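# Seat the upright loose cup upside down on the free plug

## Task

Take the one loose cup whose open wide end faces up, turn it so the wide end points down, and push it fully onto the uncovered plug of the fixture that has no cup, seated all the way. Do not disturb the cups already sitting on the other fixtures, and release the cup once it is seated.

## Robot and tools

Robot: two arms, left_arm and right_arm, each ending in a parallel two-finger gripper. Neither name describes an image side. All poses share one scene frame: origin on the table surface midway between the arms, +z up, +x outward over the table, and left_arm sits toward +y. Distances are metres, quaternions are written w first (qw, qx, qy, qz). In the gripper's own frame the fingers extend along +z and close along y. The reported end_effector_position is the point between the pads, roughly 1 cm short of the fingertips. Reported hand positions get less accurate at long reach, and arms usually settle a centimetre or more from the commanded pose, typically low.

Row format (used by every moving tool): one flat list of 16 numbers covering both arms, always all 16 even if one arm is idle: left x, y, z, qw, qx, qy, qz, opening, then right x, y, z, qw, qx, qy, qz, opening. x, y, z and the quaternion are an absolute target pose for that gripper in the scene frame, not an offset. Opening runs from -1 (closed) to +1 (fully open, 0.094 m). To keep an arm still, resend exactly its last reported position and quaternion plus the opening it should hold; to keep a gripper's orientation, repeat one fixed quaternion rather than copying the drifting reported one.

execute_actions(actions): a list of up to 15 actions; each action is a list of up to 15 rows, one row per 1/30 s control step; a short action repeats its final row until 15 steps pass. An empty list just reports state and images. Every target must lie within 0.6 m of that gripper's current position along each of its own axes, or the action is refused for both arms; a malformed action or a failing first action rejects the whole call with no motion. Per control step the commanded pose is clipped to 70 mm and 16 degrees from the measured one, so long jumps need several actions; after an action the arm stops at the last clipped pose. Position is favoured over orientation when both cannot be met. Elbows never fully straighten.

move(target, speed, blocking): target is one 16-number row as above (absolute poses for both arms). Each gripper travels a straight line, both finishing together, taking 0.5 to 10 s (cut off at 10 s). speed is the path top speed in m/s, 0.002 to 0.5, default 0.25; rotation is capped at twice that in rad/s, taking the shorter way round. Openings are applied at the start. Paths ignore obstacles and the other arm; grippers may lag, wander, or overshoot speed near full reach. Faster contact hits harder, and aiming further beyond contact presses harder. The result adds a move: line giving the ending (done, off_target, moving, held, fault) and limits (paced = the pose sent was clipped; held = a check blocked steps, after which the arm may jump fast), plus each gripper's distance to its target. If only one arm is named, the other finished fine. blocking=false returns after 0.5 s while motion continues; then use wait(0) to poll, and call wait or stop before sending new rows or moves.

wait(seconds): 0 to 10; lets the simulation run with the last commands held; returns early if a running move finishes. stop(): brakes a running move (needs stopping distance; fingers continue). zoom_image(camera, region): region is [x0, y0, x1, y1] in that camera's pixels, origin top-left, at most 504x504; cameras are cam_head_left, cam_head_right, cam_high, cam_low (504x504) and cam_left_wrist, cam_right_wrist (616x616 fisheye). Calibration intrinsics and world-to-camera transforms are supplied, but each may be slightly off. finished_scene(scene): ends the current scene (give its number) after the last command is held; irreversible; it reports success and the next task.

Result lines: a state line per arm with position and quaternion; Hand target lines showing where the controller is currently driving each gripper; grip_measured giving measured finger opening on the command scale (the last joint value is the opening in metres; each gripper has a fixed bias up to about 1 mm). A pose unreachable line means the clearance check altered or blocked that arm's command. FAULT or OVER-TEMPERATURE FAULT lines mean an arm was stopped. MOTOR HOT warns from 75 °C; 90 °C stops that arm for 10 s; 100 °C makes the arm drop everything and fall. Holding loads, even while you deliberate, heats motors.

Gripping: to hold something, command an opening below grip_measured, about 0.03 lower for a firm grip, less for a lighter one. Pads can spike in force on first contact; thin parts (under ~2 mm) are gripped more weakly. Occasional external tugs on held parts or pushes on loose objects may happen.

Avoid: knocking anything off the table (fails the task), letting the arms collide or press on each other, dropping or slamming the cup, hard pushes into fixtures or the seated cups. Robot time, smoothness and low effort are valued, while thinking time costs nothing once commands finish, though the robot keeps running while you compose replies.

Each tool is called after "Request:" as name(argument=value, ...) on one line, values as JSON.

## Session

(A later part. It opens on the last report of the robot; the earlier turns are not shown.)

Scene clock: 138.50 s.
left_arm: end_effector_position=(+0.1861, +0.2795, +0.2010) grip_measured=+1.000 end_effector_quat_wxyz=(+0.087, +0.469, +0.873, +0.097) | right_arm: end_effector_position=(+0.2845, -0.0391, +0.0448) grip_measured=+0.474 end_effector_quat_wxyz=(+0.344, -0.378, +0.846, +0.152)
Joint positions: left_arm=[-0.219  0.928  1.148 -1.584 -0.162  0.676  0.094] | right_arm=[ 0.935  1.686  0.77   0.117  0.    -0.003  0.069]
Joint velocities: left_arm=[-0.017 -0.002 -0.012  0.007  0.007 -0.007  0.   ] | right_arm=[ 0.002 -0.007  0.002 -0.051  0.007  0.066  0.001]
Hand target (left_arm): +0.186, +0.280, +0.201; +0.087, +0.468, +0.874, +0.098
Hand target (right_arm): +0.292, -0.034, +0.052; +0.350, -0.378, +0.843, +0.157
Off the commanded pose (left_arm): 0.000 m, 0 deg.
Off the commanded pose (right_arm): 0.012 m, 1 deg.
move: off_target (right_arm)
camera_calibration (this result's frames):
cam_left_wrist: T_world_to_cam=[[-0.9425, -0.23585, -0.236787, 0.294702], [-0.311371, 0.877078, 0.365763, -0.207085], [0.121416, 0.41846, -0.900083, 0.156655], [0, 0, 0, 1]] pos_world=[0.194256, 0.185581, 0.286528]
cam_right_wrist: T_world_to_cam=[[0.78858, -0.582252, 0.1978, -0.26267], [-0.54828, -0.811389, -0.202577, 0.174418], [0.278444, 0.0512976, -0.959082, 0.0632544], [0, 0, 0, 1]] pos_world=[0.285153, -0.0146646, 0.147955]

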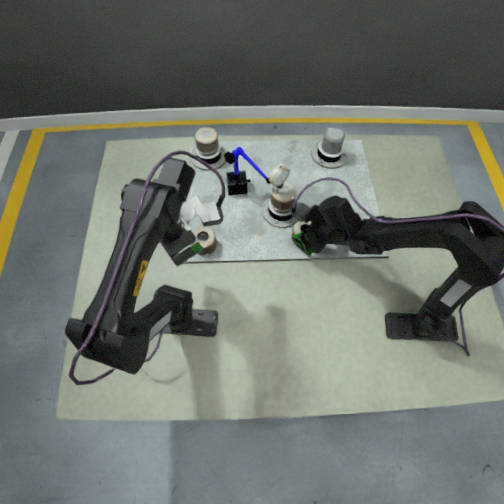

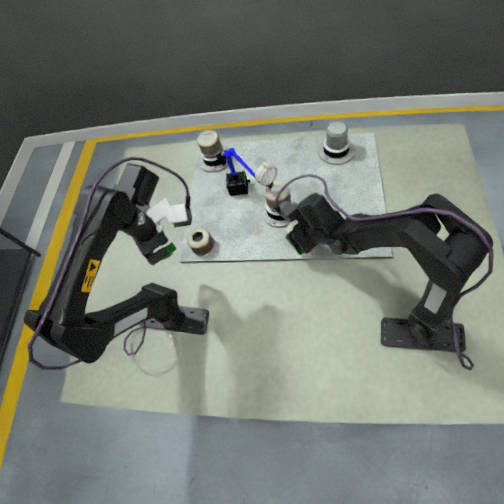

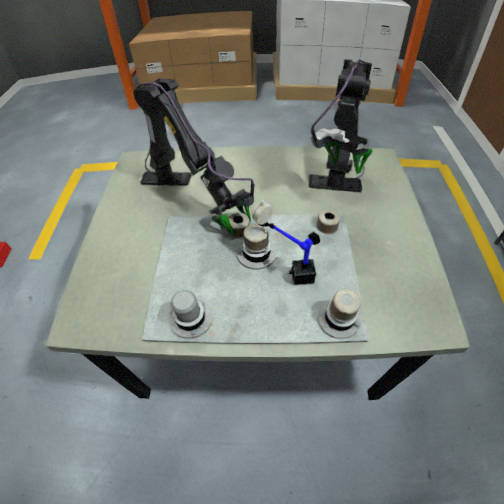

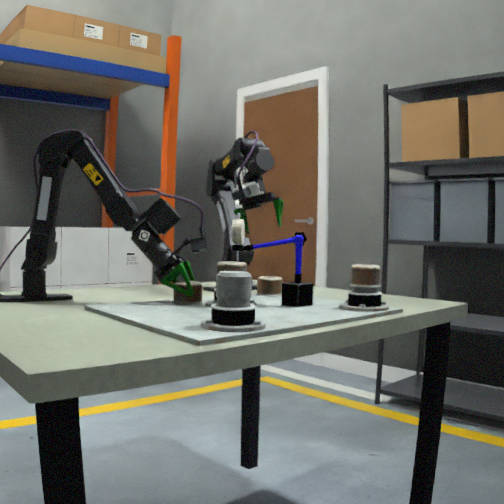

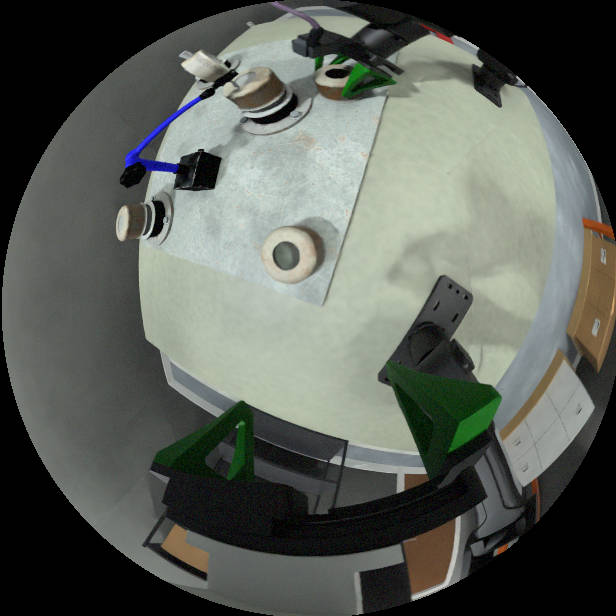

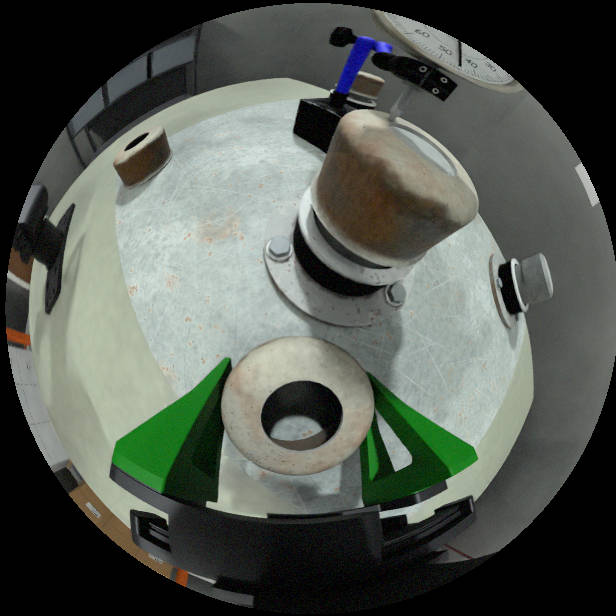

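Request:
move(target=[0.1861, 0.2796, 0.2010, 0.087, 0.468, 0.874, 0.098, 1.0, 0.34, -0.17, 0.19, 0.3708, -0.2286, 0.8952, 0.0947, 0.40], speed=0.2)

Request:
move(target=[0.1861, 0.2796, 0.2010, 0.087, 0.468, 0.874, 0.098, 1.0, 0.60, -0.156, 0.19, 0.3780, -0.1440, 0.9126, 0.0597, 0.40], speed=0.2)

Scene clock: 141.37 s.
left_arm: end_effector_position=(+0.1861, +0.2795, +0.2010) grip_measured=+1.000 end_effector_quat_wxyz=(+0.087, +0.469, +0.873, +0.097) | right_arm: end_effector_position=(+0.3307, -0.1745, +0.1585) grip_measured=+0.474 end_effector_quat_wxyz=(+0.331, -0.232, +0.911, +0.082)
Joint positions: left_arm=[-0.219  0.928  1.148 -1.584 -0.162  0.676  0.094] | right_arm=[ 0.593  1.349  1.003 -0.529  0.002 -0.003  0.069]
Joint velocities: left_arm=[ 0.022 -0.002 -0.017  0.007  0.022 -0.007  0.   ] | right_arm=[ 0.002  0.012  0.002  0.066 -0.022 -0.022 -0.   ]
Hand target (left_arm): +0.186, +0.280, +0.201; +0.087, +0.468, +0.874, +0.098
Hand target (right_arm): +0.340, -0.170, +0.190; +0.372, -0.229, +0.895, +0.094
Off the commanded pose (left_arm): 0.000 m, 0 deg.
Off the commanded pose (right_arm): 0.033 m, 5 deg.
move: off_target (right_arm)
camera_calibration (this result's frames):
cam_left_wrist: T_world_to_cam=[[-0.9425, -0.23585, -0.236787, 0.294702], [-0.311371, 0.877078, 0.365763, -0.207085], [0.121416, 0.41846, -0.900083, 0.156655], [0, 0, 0, 1]] pos_world=[0.194256, 0.185581, 0.286528]
cam_right_wrist: T_world_to_cam=[[0.560007, -0.806073, 0.191412, -0.362866], [-0.800032, -0.586173, -0.127867, 0.223685], [0.215271, -0.0815291, -0.973145, 0.166338], [0, 0, 0, 1]] pos_world=[0.346355, -0.147818, 0.25993]

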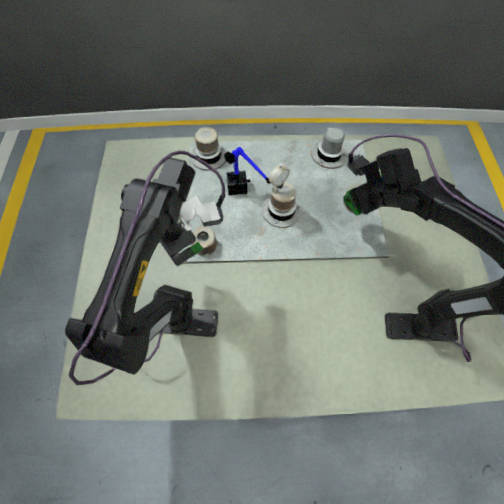

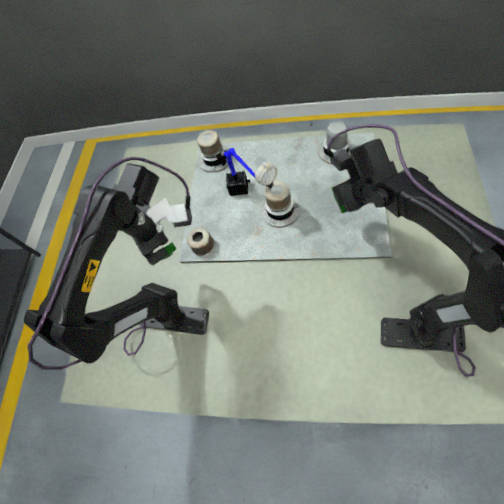

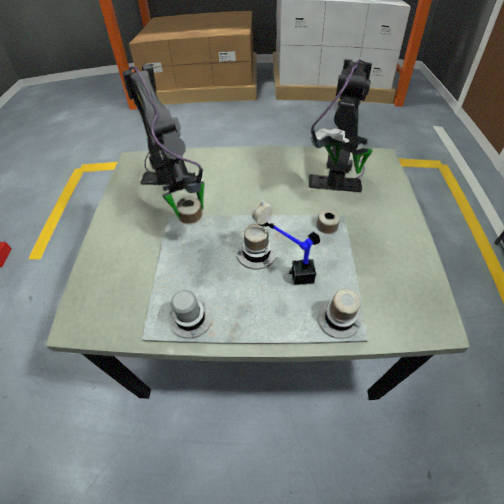

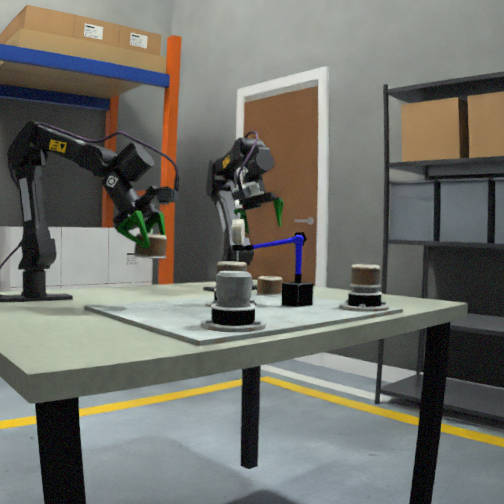

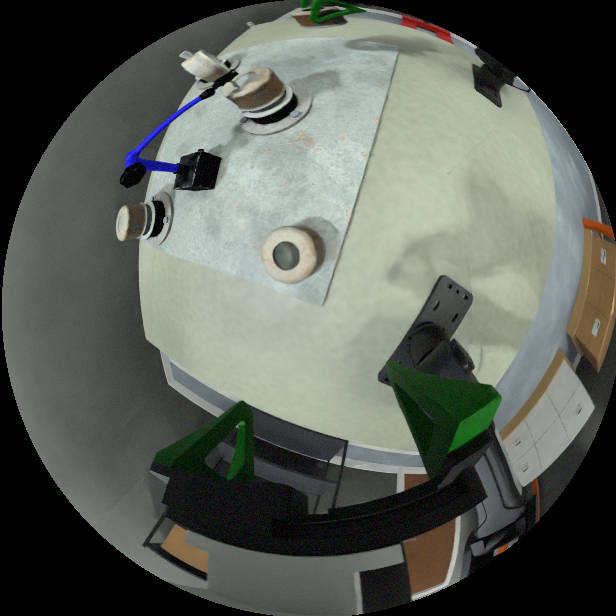

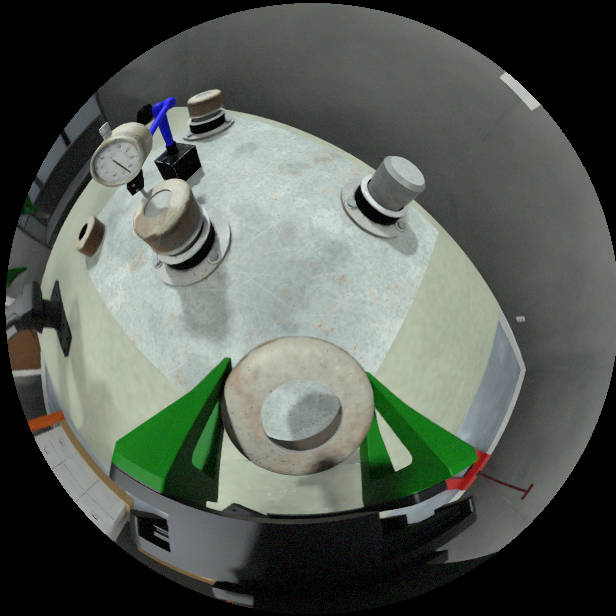

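Scene clock: 143.53 s.
left_arm: end_effector_position=(+0.1861, +0.2795, +0.2010) grip_measured=+1.000 end_effector_quat_wxyz=(+0.087, +0.469, +0.873, +0.097) | right_arm: end_effector_position=(+0.5882, -0.1509, +0.1551) grip_measured=+0.474 end_effector_quat_wxyz=(+0.336, -0.155, +0.927, +0.056)
Joint positions: left_arm=[-0.219  0.928  1.148 -1.584 -0.162  0.676  0.094] | right_arm=[ 0.427  2.376  2.313 -0.811 -0.    -0.001  0.069]
Joint velocities: left_arm=[ 0.012 -0.012  0.002 -0.022  0.051  0.007  0.   ] | right_arm=[-0.017 -0.007 -0.002 -0.022  0.007  0.007 -0.001]
Hand target (left_arm): +0.186, +0.280, +0.201; +0.087, +0.468, +0.874, +0.098
Hand target (right_arm): +0.598, -0.153, +0.192; +0.379, -0.144, +0.912, +0.059
Off the commanded pose (left_arm): 0.000 m, 0 deg.
Off the commanded pose (right_arm): 0.037 m, 5 deg.
move: off_target (right_arm)
camera_calibration (this result's frames):
cam_left_wrist: T_world_to_cam=[[-0.9425, -0.23585, -0.236787, 0.294702], [-0.311371, 0.877078, 0.365763, -0.207085], [0.121416, 0.41846, -0.900083, 0.156655], [0, 0, 0, 1]] pos_world=[0.194256, 0.185581, 0.286528]
cam_right_wrist: T_world_to_cam=[[0.419111, -0.888194, 0.188302, -0.416412], [-0.88597, -0.445422, -0.129058, 0.515054], [0.198503, -0.11274, -0.973595, 0.114709], [0, 0, 0, 1]] pos_world=[0.608075, -0.127506, 0.256563]

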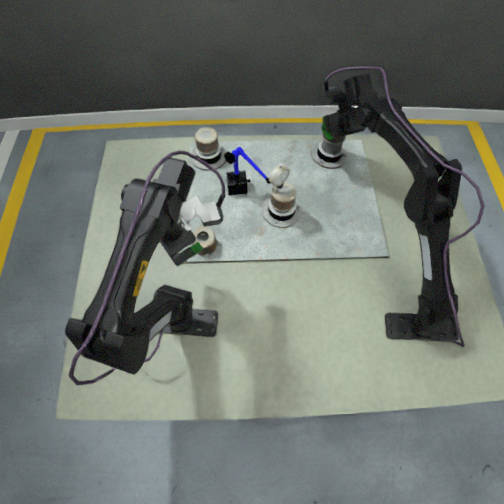

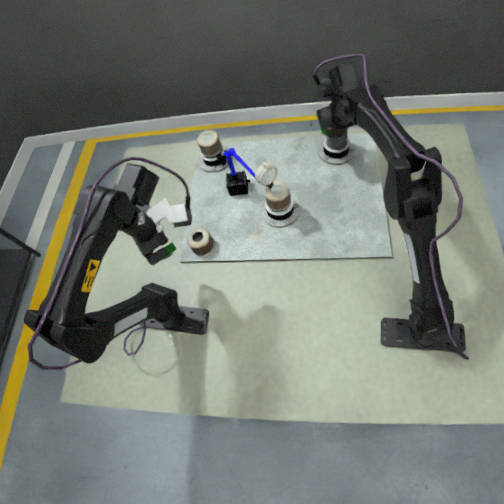

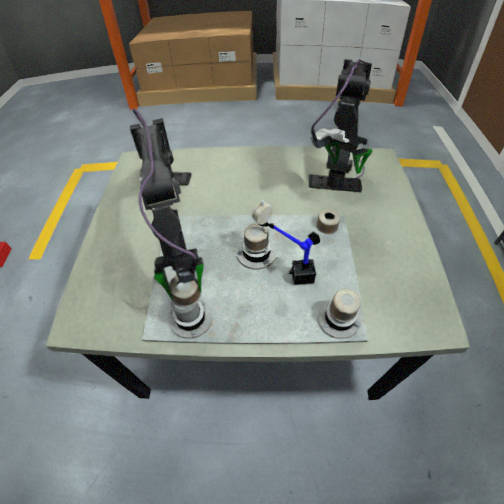

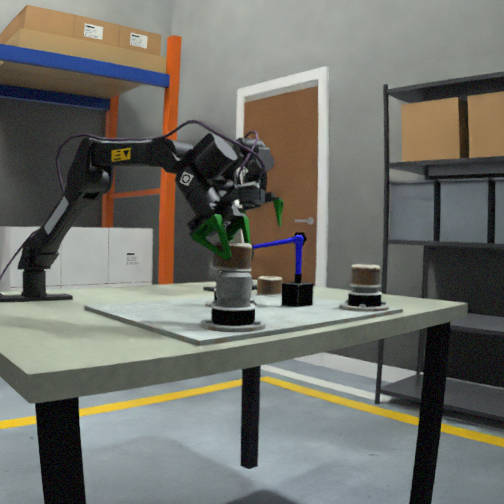

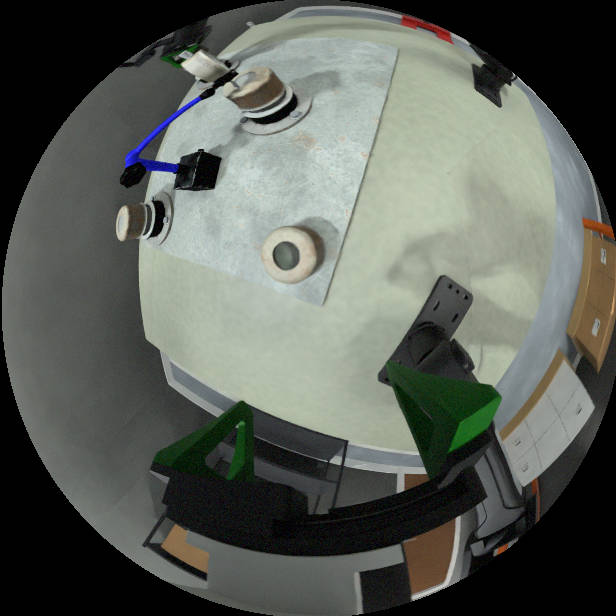

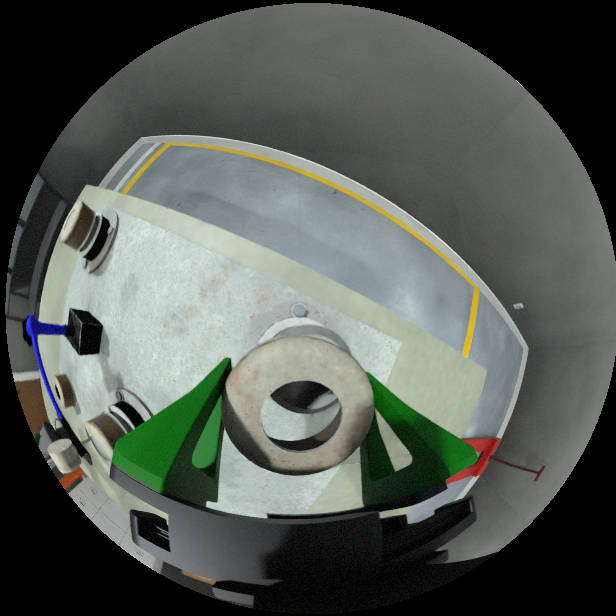

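Request:
zoom_image(camera="cam_low", region=[170, 200, 300, 340])

Request:
zoom_image(camera="cam_high", region=[130, 240, 240, 350])

Request:
zoom_image(camera="cam_right_wrist", region=[200, 290, 400, 490])

Request:
zoom_image(camera="cam_head_right", region=[290, 80, 400, 180])

Region (170, 200, 300, 340) of cam_low's 504x504 image, scaled by 3.600, with more detail than that image has; it fills the left 468 columns of this view, and the rest is white.

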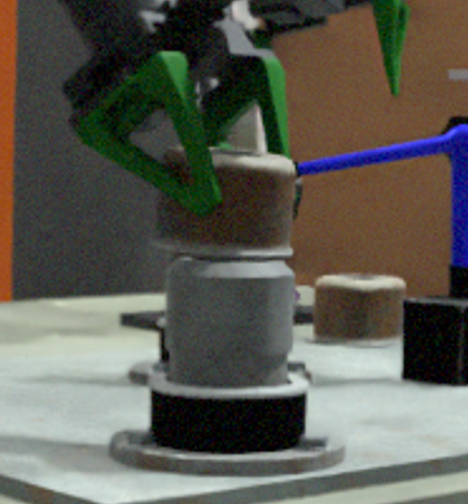

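Region (130, 240, 240, 350) of cam_high's 504x504 image, scaled by 4.582, with more detail than that image has.

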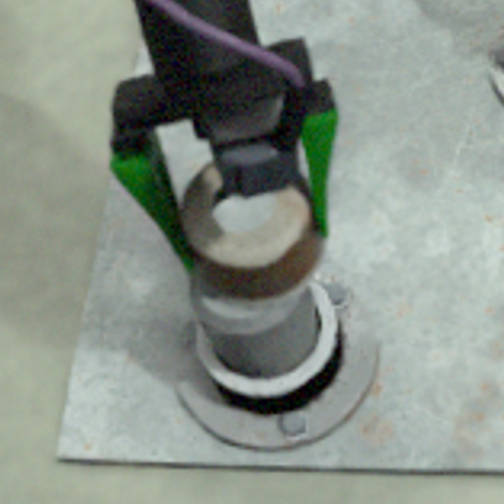

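Region (200, 290, 400, 490) of cam_right_wrist's 616x616 image, scaled by 2.520, with more detail than that image has.

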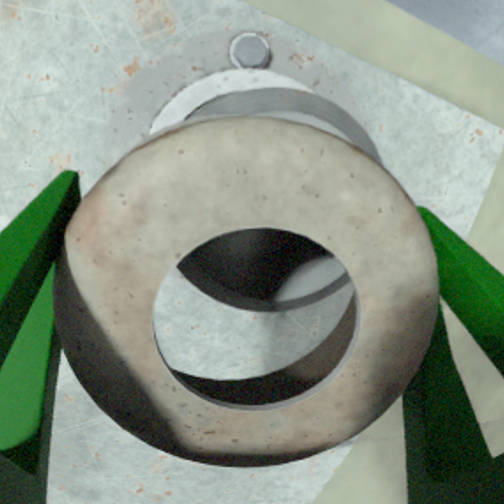

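Region (290, 80, 400, 180) of cam_head_right's 504x504 image, scaled by 4.582, with more detail than that image has; it fills the top 458 rows of this view, and the rest is white.

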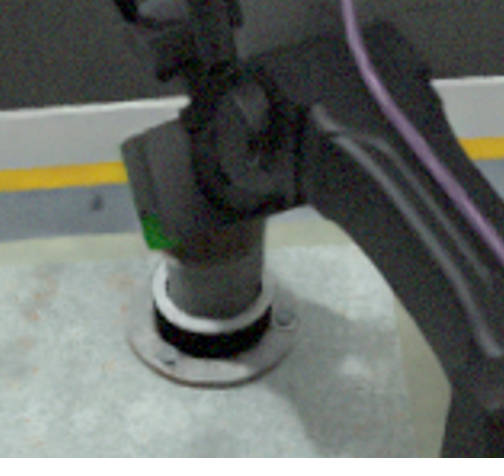

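Request:
move(target=[0.1861, 0.2796, 0.2010, 0.087, 0.468, 0.874, 0.098, 1.0, 0.613, -0.161, 0.20, 0.4174, -0.1413, 0.8952, 0.0659, 0.40], speed=0.05)

Request:
zoom_image(camera="cam_low", region=[170, 200, 300, 340])

Request:
zoom_image(camera="cam_high", region=[130, 240, 240, 350])

Request:
zoom_image(camera="cam_right_wrist", region=[200, 290, 400, 490])

Scene clock: 147.63 s.
left_arm: end_effector_position=(+0.1861, +0.2795, +0.2010) grip_measured=+1.000 end_effector_quat_wxyz=(+0.087, +0.469, +0.873, +0.097) | right_arm: end_effector_position=(+0.6054, -0.1592, +0.1672) grip_measured=+0.474 end_effector_quat_wxyz=(+0.377, -0.144, +0.913, +0.058)
Joint positions: left_arm=[-0.219  0.928  1.148 -1.584 -0.162  0.676  0.094] | right_arm=[ 0.405  2.359  2.272 -0.701 -0.    -0.004  0.069]
Joint velocities: left_arm=[ 0.007  0.022 -0.007 -0.022 -0.037 -0.051  0.   ] | right_arm=[-0.012  0.012 -0.012  0.037 -0.066 -0.095  0.001]
Hand target (left_arm): +0.186, +0.280, +0.201; +0.087, +0.468, +0.874, +0.098
Hand target (right_arm): +0.612, -0.161, +0.200; +0.417, -0.142, +0.895, +0.064
Off the commanded pose (left_arm): 0.000 m, 0 deg.
Off the commanded pose (right_arm): 0.034 m, 5 deg.
move: off_target (right_arm)
camera_calibration (this result's frames):
cam_left_wrist: T_world_to_cam=[[-0.9425, -0.23585, -0.236787, 0.294702], [-0.311371, 0.877078, 0.365763, -0.207085], [0.121416, 0.41846, -0.900083, 0.156655], [0, 0, 0, 1]] pos_world=[0.194256, 0.185581, 0.286528]
cam_right_wrist: T_world_to_cam=[[0.385886, -0.900798, 0.199135, -0.417055], [-0.880008, -0.424205, -0.213626, 0.542057], [0.276908, -0.092805, -0.956404, 0.0750357], [0, 0, 0, 1]] pos_world=[0.617173, -0.138775, 0.270612]

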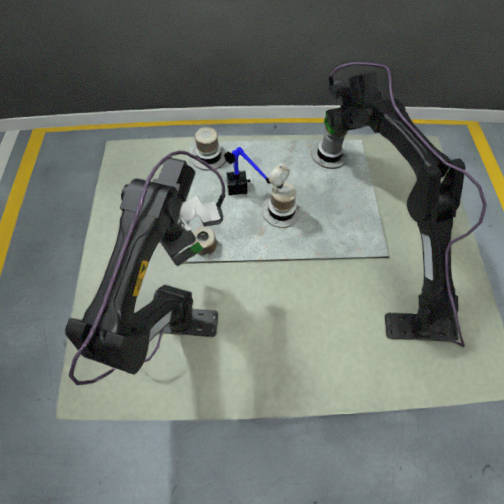

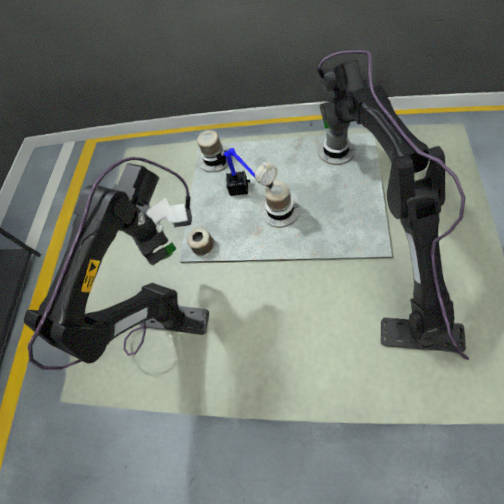

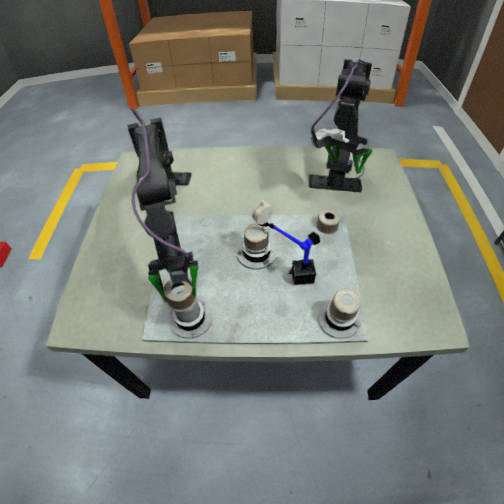

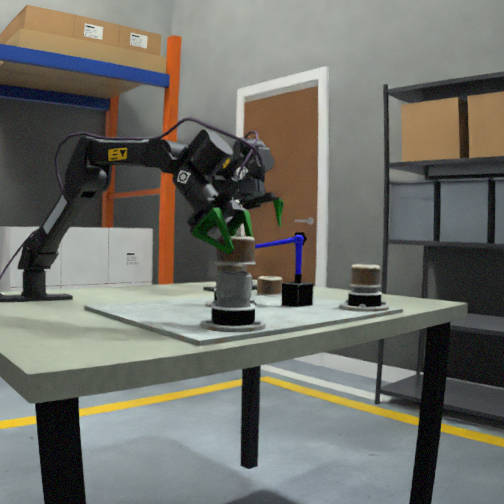

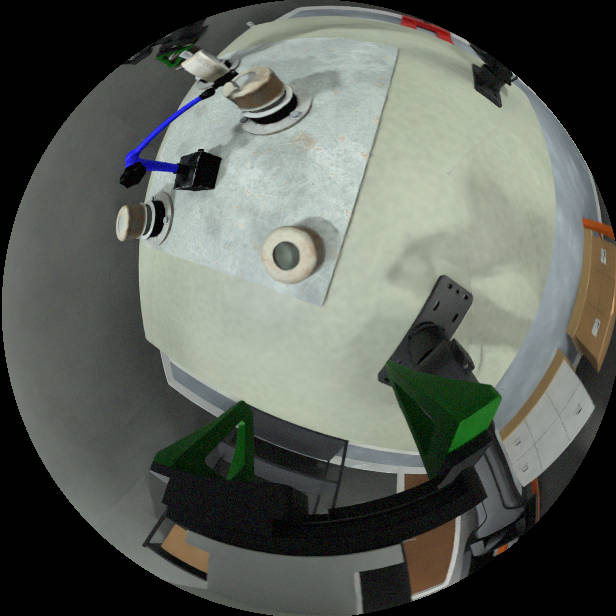

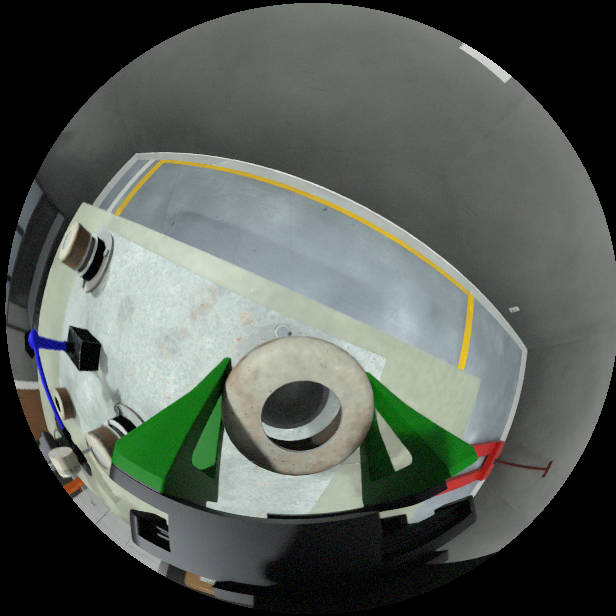

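Region (170, 200, 300, 340) of cam_low's 504x504 image, scaled by 3.600, with more detail than that image has; it fills the left 468 columns of this view, and the rest is white.

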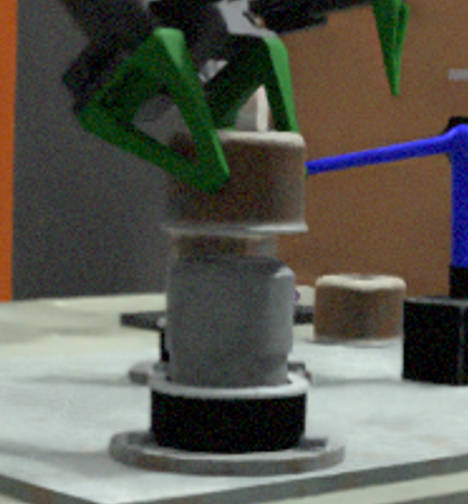

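Region (130, 240, 240, 350) of cam_high's 504x504 image, scaled by 4.582, with more detail than that image has.

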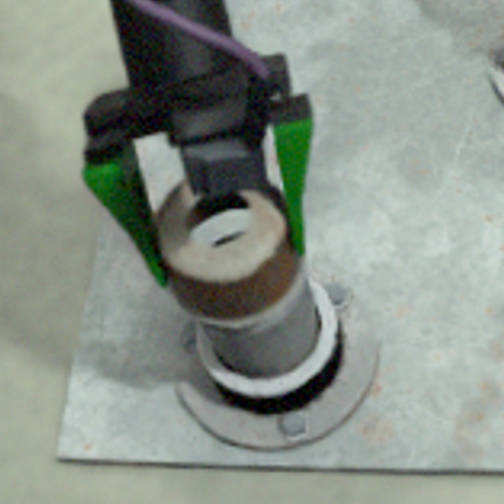

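Region (200, 290, 400, 490) of cam_right_wrist's 616x616 image, scaled by 2.520, with more detail than that image has.

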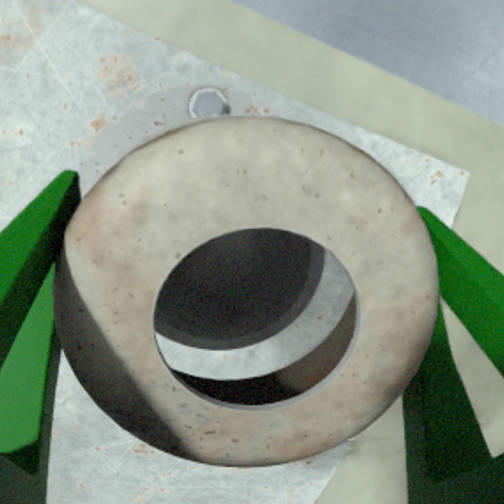

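Request:
move(target=[0.1861, 0.2796, 0.2010, 0.087, 0.468, 0.874, 0.098, 1.0, 0.613, -0.161, 0.165, 0.4174, -0.1413, 0.8952, 0.0659, 0.40], speed=0.03)

Request:
zoom_image(camera="cam_low", region=[170, 200, 300, 340])

Scene clock: 152.73 s.
left_arm: end_effector_position=(+0.1861, +0.2795, +0.2010) grip_measured=+1.000 end_effector_quat_wxyz=(+0.087, +0.469, +0.873, +0.097) | right_arm: end_effector_position=(+0.6041, -0.1593, +0.1306) grip_measured=+0.474 end_effector_quat_wxyz=(+0.375, -0.145, +0.914, +0.058)
Joint positions: left_arm=[-0.219  0.928  1.148 -1.584 -0.162  0.676  0.094] | right_arm=[ 0.405  2.34   2.098 -0.549 -0.002 -0.004  0.069]
Joint velocities: left_arm=[-0.012  0.012 -0.012 -0.051 -0.037 -0.007  0.   ] | right_arm=[-0.012 -0.007 -0.012 -0.022 -0.007  0.037 -0.001]
Hand target (left_arm): +0.186, +0.280, +0.201; +0.087, +0.468, +0.874, +0.098
Hand target (right_arm): +0.612, -0.161, +0.165; +0.417, -0.142, +0.895, +0.065
Off the commanded pose (left_arm): 0.000 m, 0 deg.
Off the commanded pose (right_arm): 0.036 m, 5 deg.
move: off_target (right_arm)
camera_calibration (this result's frames):
cam_left_wrist: T_world_to_cam=[[-0.9425, -0.23585, -0.236787, 0.294702], [-0.311371, 0.877078, 0.365763, -0.207085], [0.121416, 0.41846, -0.900083, 0.156655], [0, 0, 0, 1]] pos_world=[0.194256, 0.185581, 0.286528]
cam_right_wrist: T_world_to_cam=[[0.387712, -0.900335, 0.197679, -0.410219], [-0.880468, -0.425202, -0.209714, 0.532703], [0.272866, -0.0927412, -0.957571, 0.0429325], [0, 0, 0, 1]] pos_world=[0.61636, -0.138846, 0.233918]

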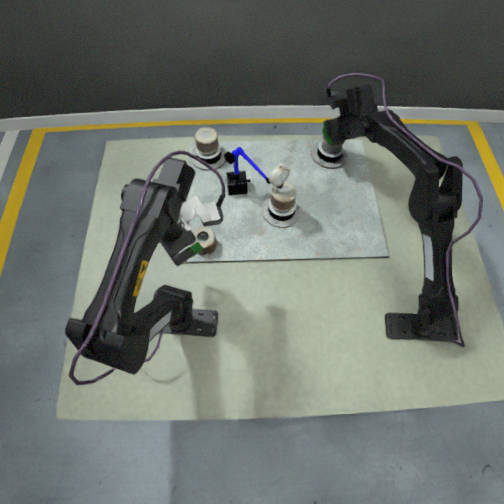

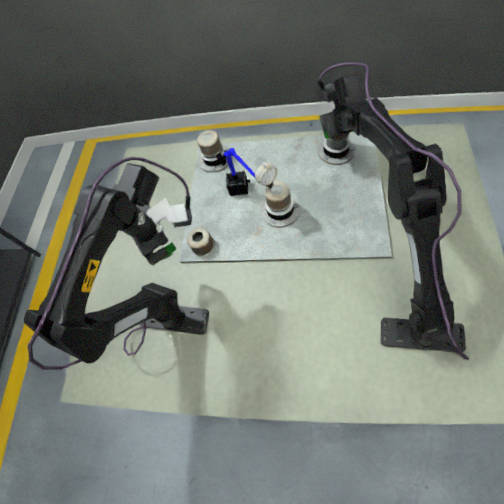

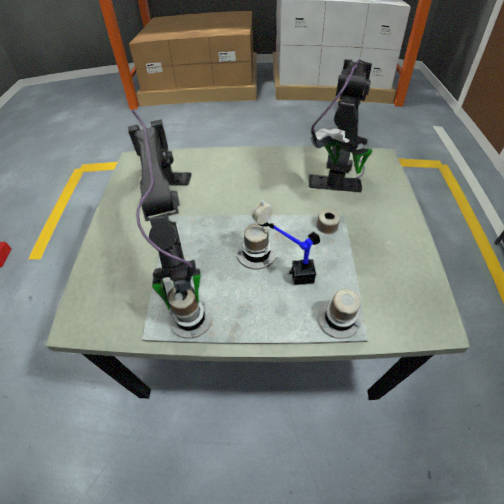

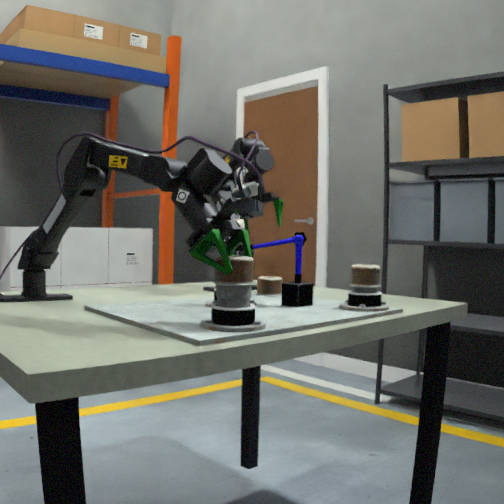

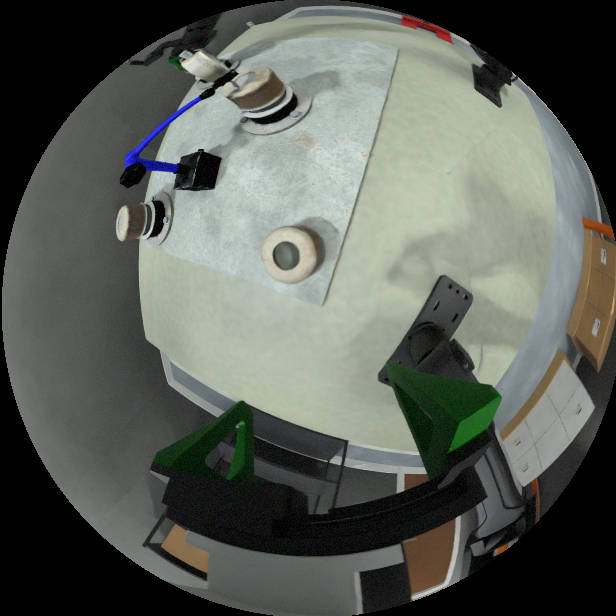

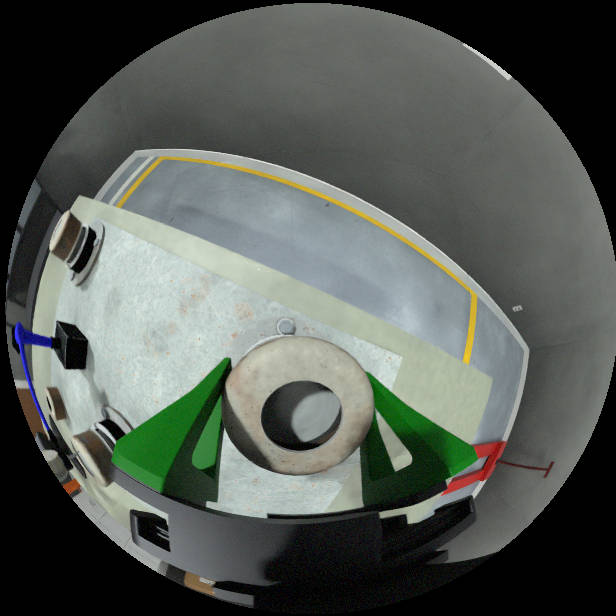

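Region (170, 200, 300, 340) of cam_low's 504x504 image, scaled by 3.600, with more detail than that image has; it fills the left 468 columns of this view, and the rest is white.

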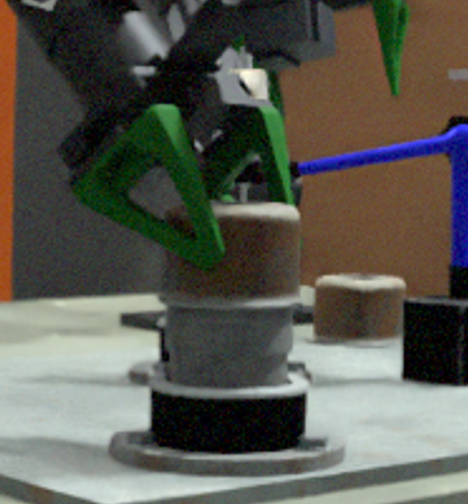

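Request:
move(target=[0.1861, 0.2796, 0.2010, 0.087, 0.468, 0.874, 0.098, 1.0, 0.613, -0.161, 0.133, 0.4174, -0.1413, 0.8952, 0.0659, 0.40], speed=0.03)

Request:
zoom_image(camera="cam_low", region=[170, 200, 300, 340])

Scene clock: 155.17 s.
left_arm: end_effector_position=(+0.1861, +0.2795, +0.2010) grip_measured=+1.000 end_effector_quat_wxyz=(+0.087, +0.469, +0.873, +0.097) | right_arm: end_effector_position=(+0.6046, -0.1592, +0.1045) grip_measured=+0.474 end_effector_quat_wxyz=(+0.381, -0.144, +0.911, +0.059)
Joint positions: left_arm=[-0.219  0.928  1.148 -1.584 -0.162  0.676  0.094] | right_arm=[ 0.405  2.34   1.984 -0.424 -0.002 -0.004  0.069]
Joint velocities: left_arm=[ 0.002 -0.022  0.002 -0.022 -0.037  0.007  0.   ] | right_arm=[ 0.012 -0.002 -0.017  0.051  0.007  0.066  0.   ]
Hand target (left_arm): +0.186, +0.280, +0.201; +0.087, +0.468, +0.874, +0.098
Hand target (right_arm): +0.612, -0.161, +0.133; +0.417, -0.142, +0.896, +0.065
Off the commanded pose (left_arm): 0.000 m, 0 deg.
Off the commanded pose (right_arm): 0.030 m, 5 deg.
move: off_target (right_arm)
camera_calibration (this result's frames):
cam_left_wrist: T_world_to_cam=[[-0.9425, -0.23585, -0.236787, 0.294702], [-0.311371, 0.877078, 0.365763, -0.207085], [0.121416, 0.41846, -0.900083, 0.156655], [0, 0, 0, 1]] pos_world=[0.194256, 0.185581, 0.286528]
cam_right_wrist: T_world_to_cam=[[0.385334, -0.901093, 0.198871, -0.403904], [-0.877879, -0.424377, -0.221883, 0.527503], [0.284334, -0.0890856, -0.954577, 0.0111354], [0, 0, 0, 1]] pos_world=[0.615556, -0.139103, 0.207999]

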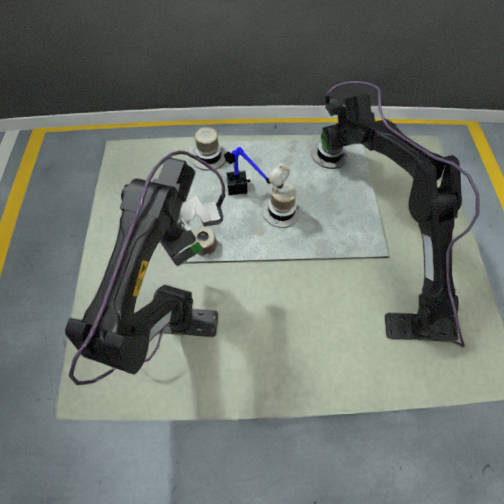

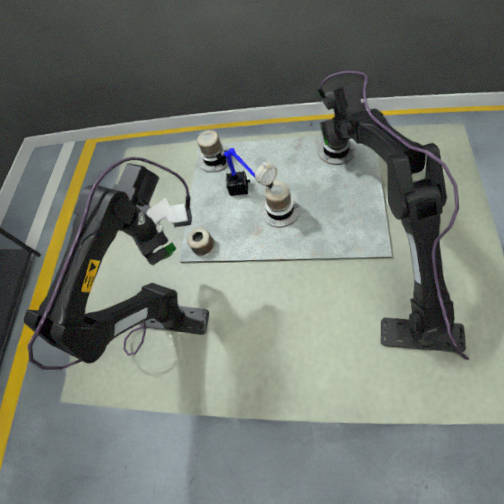

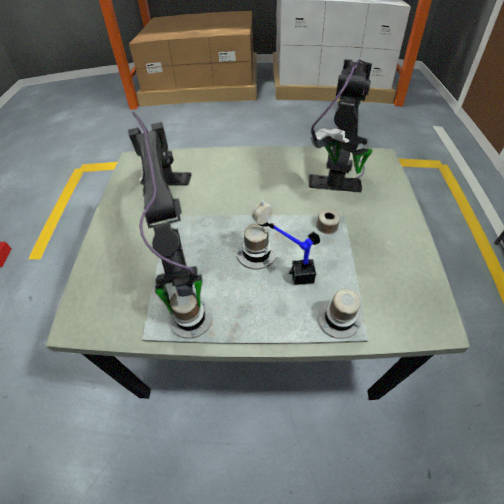

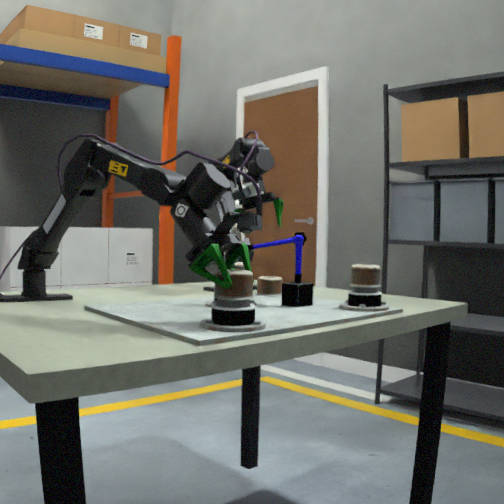

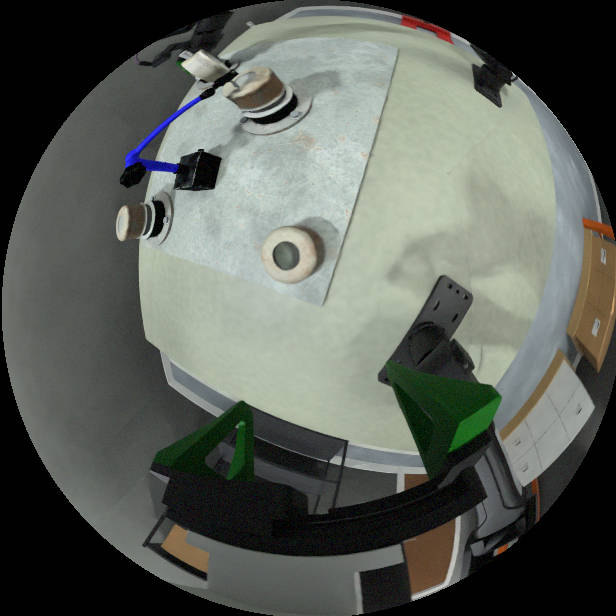

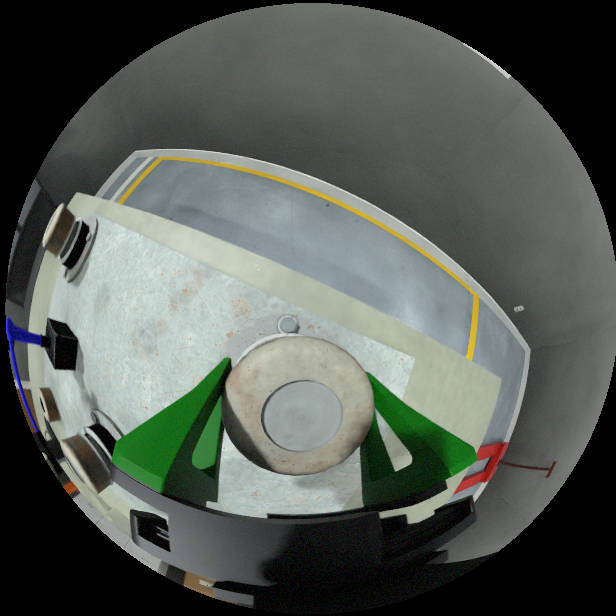

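Region (170, 200, 300, 340) of cam_low's 504x504 image, scaled by 3.600, with more detail than that image has; it fills the left 468 columns of this view, and the rest is white.

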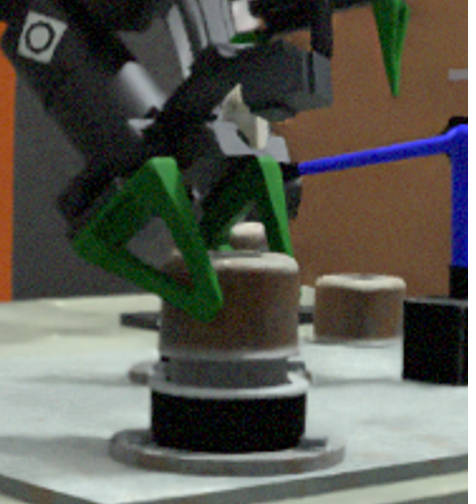

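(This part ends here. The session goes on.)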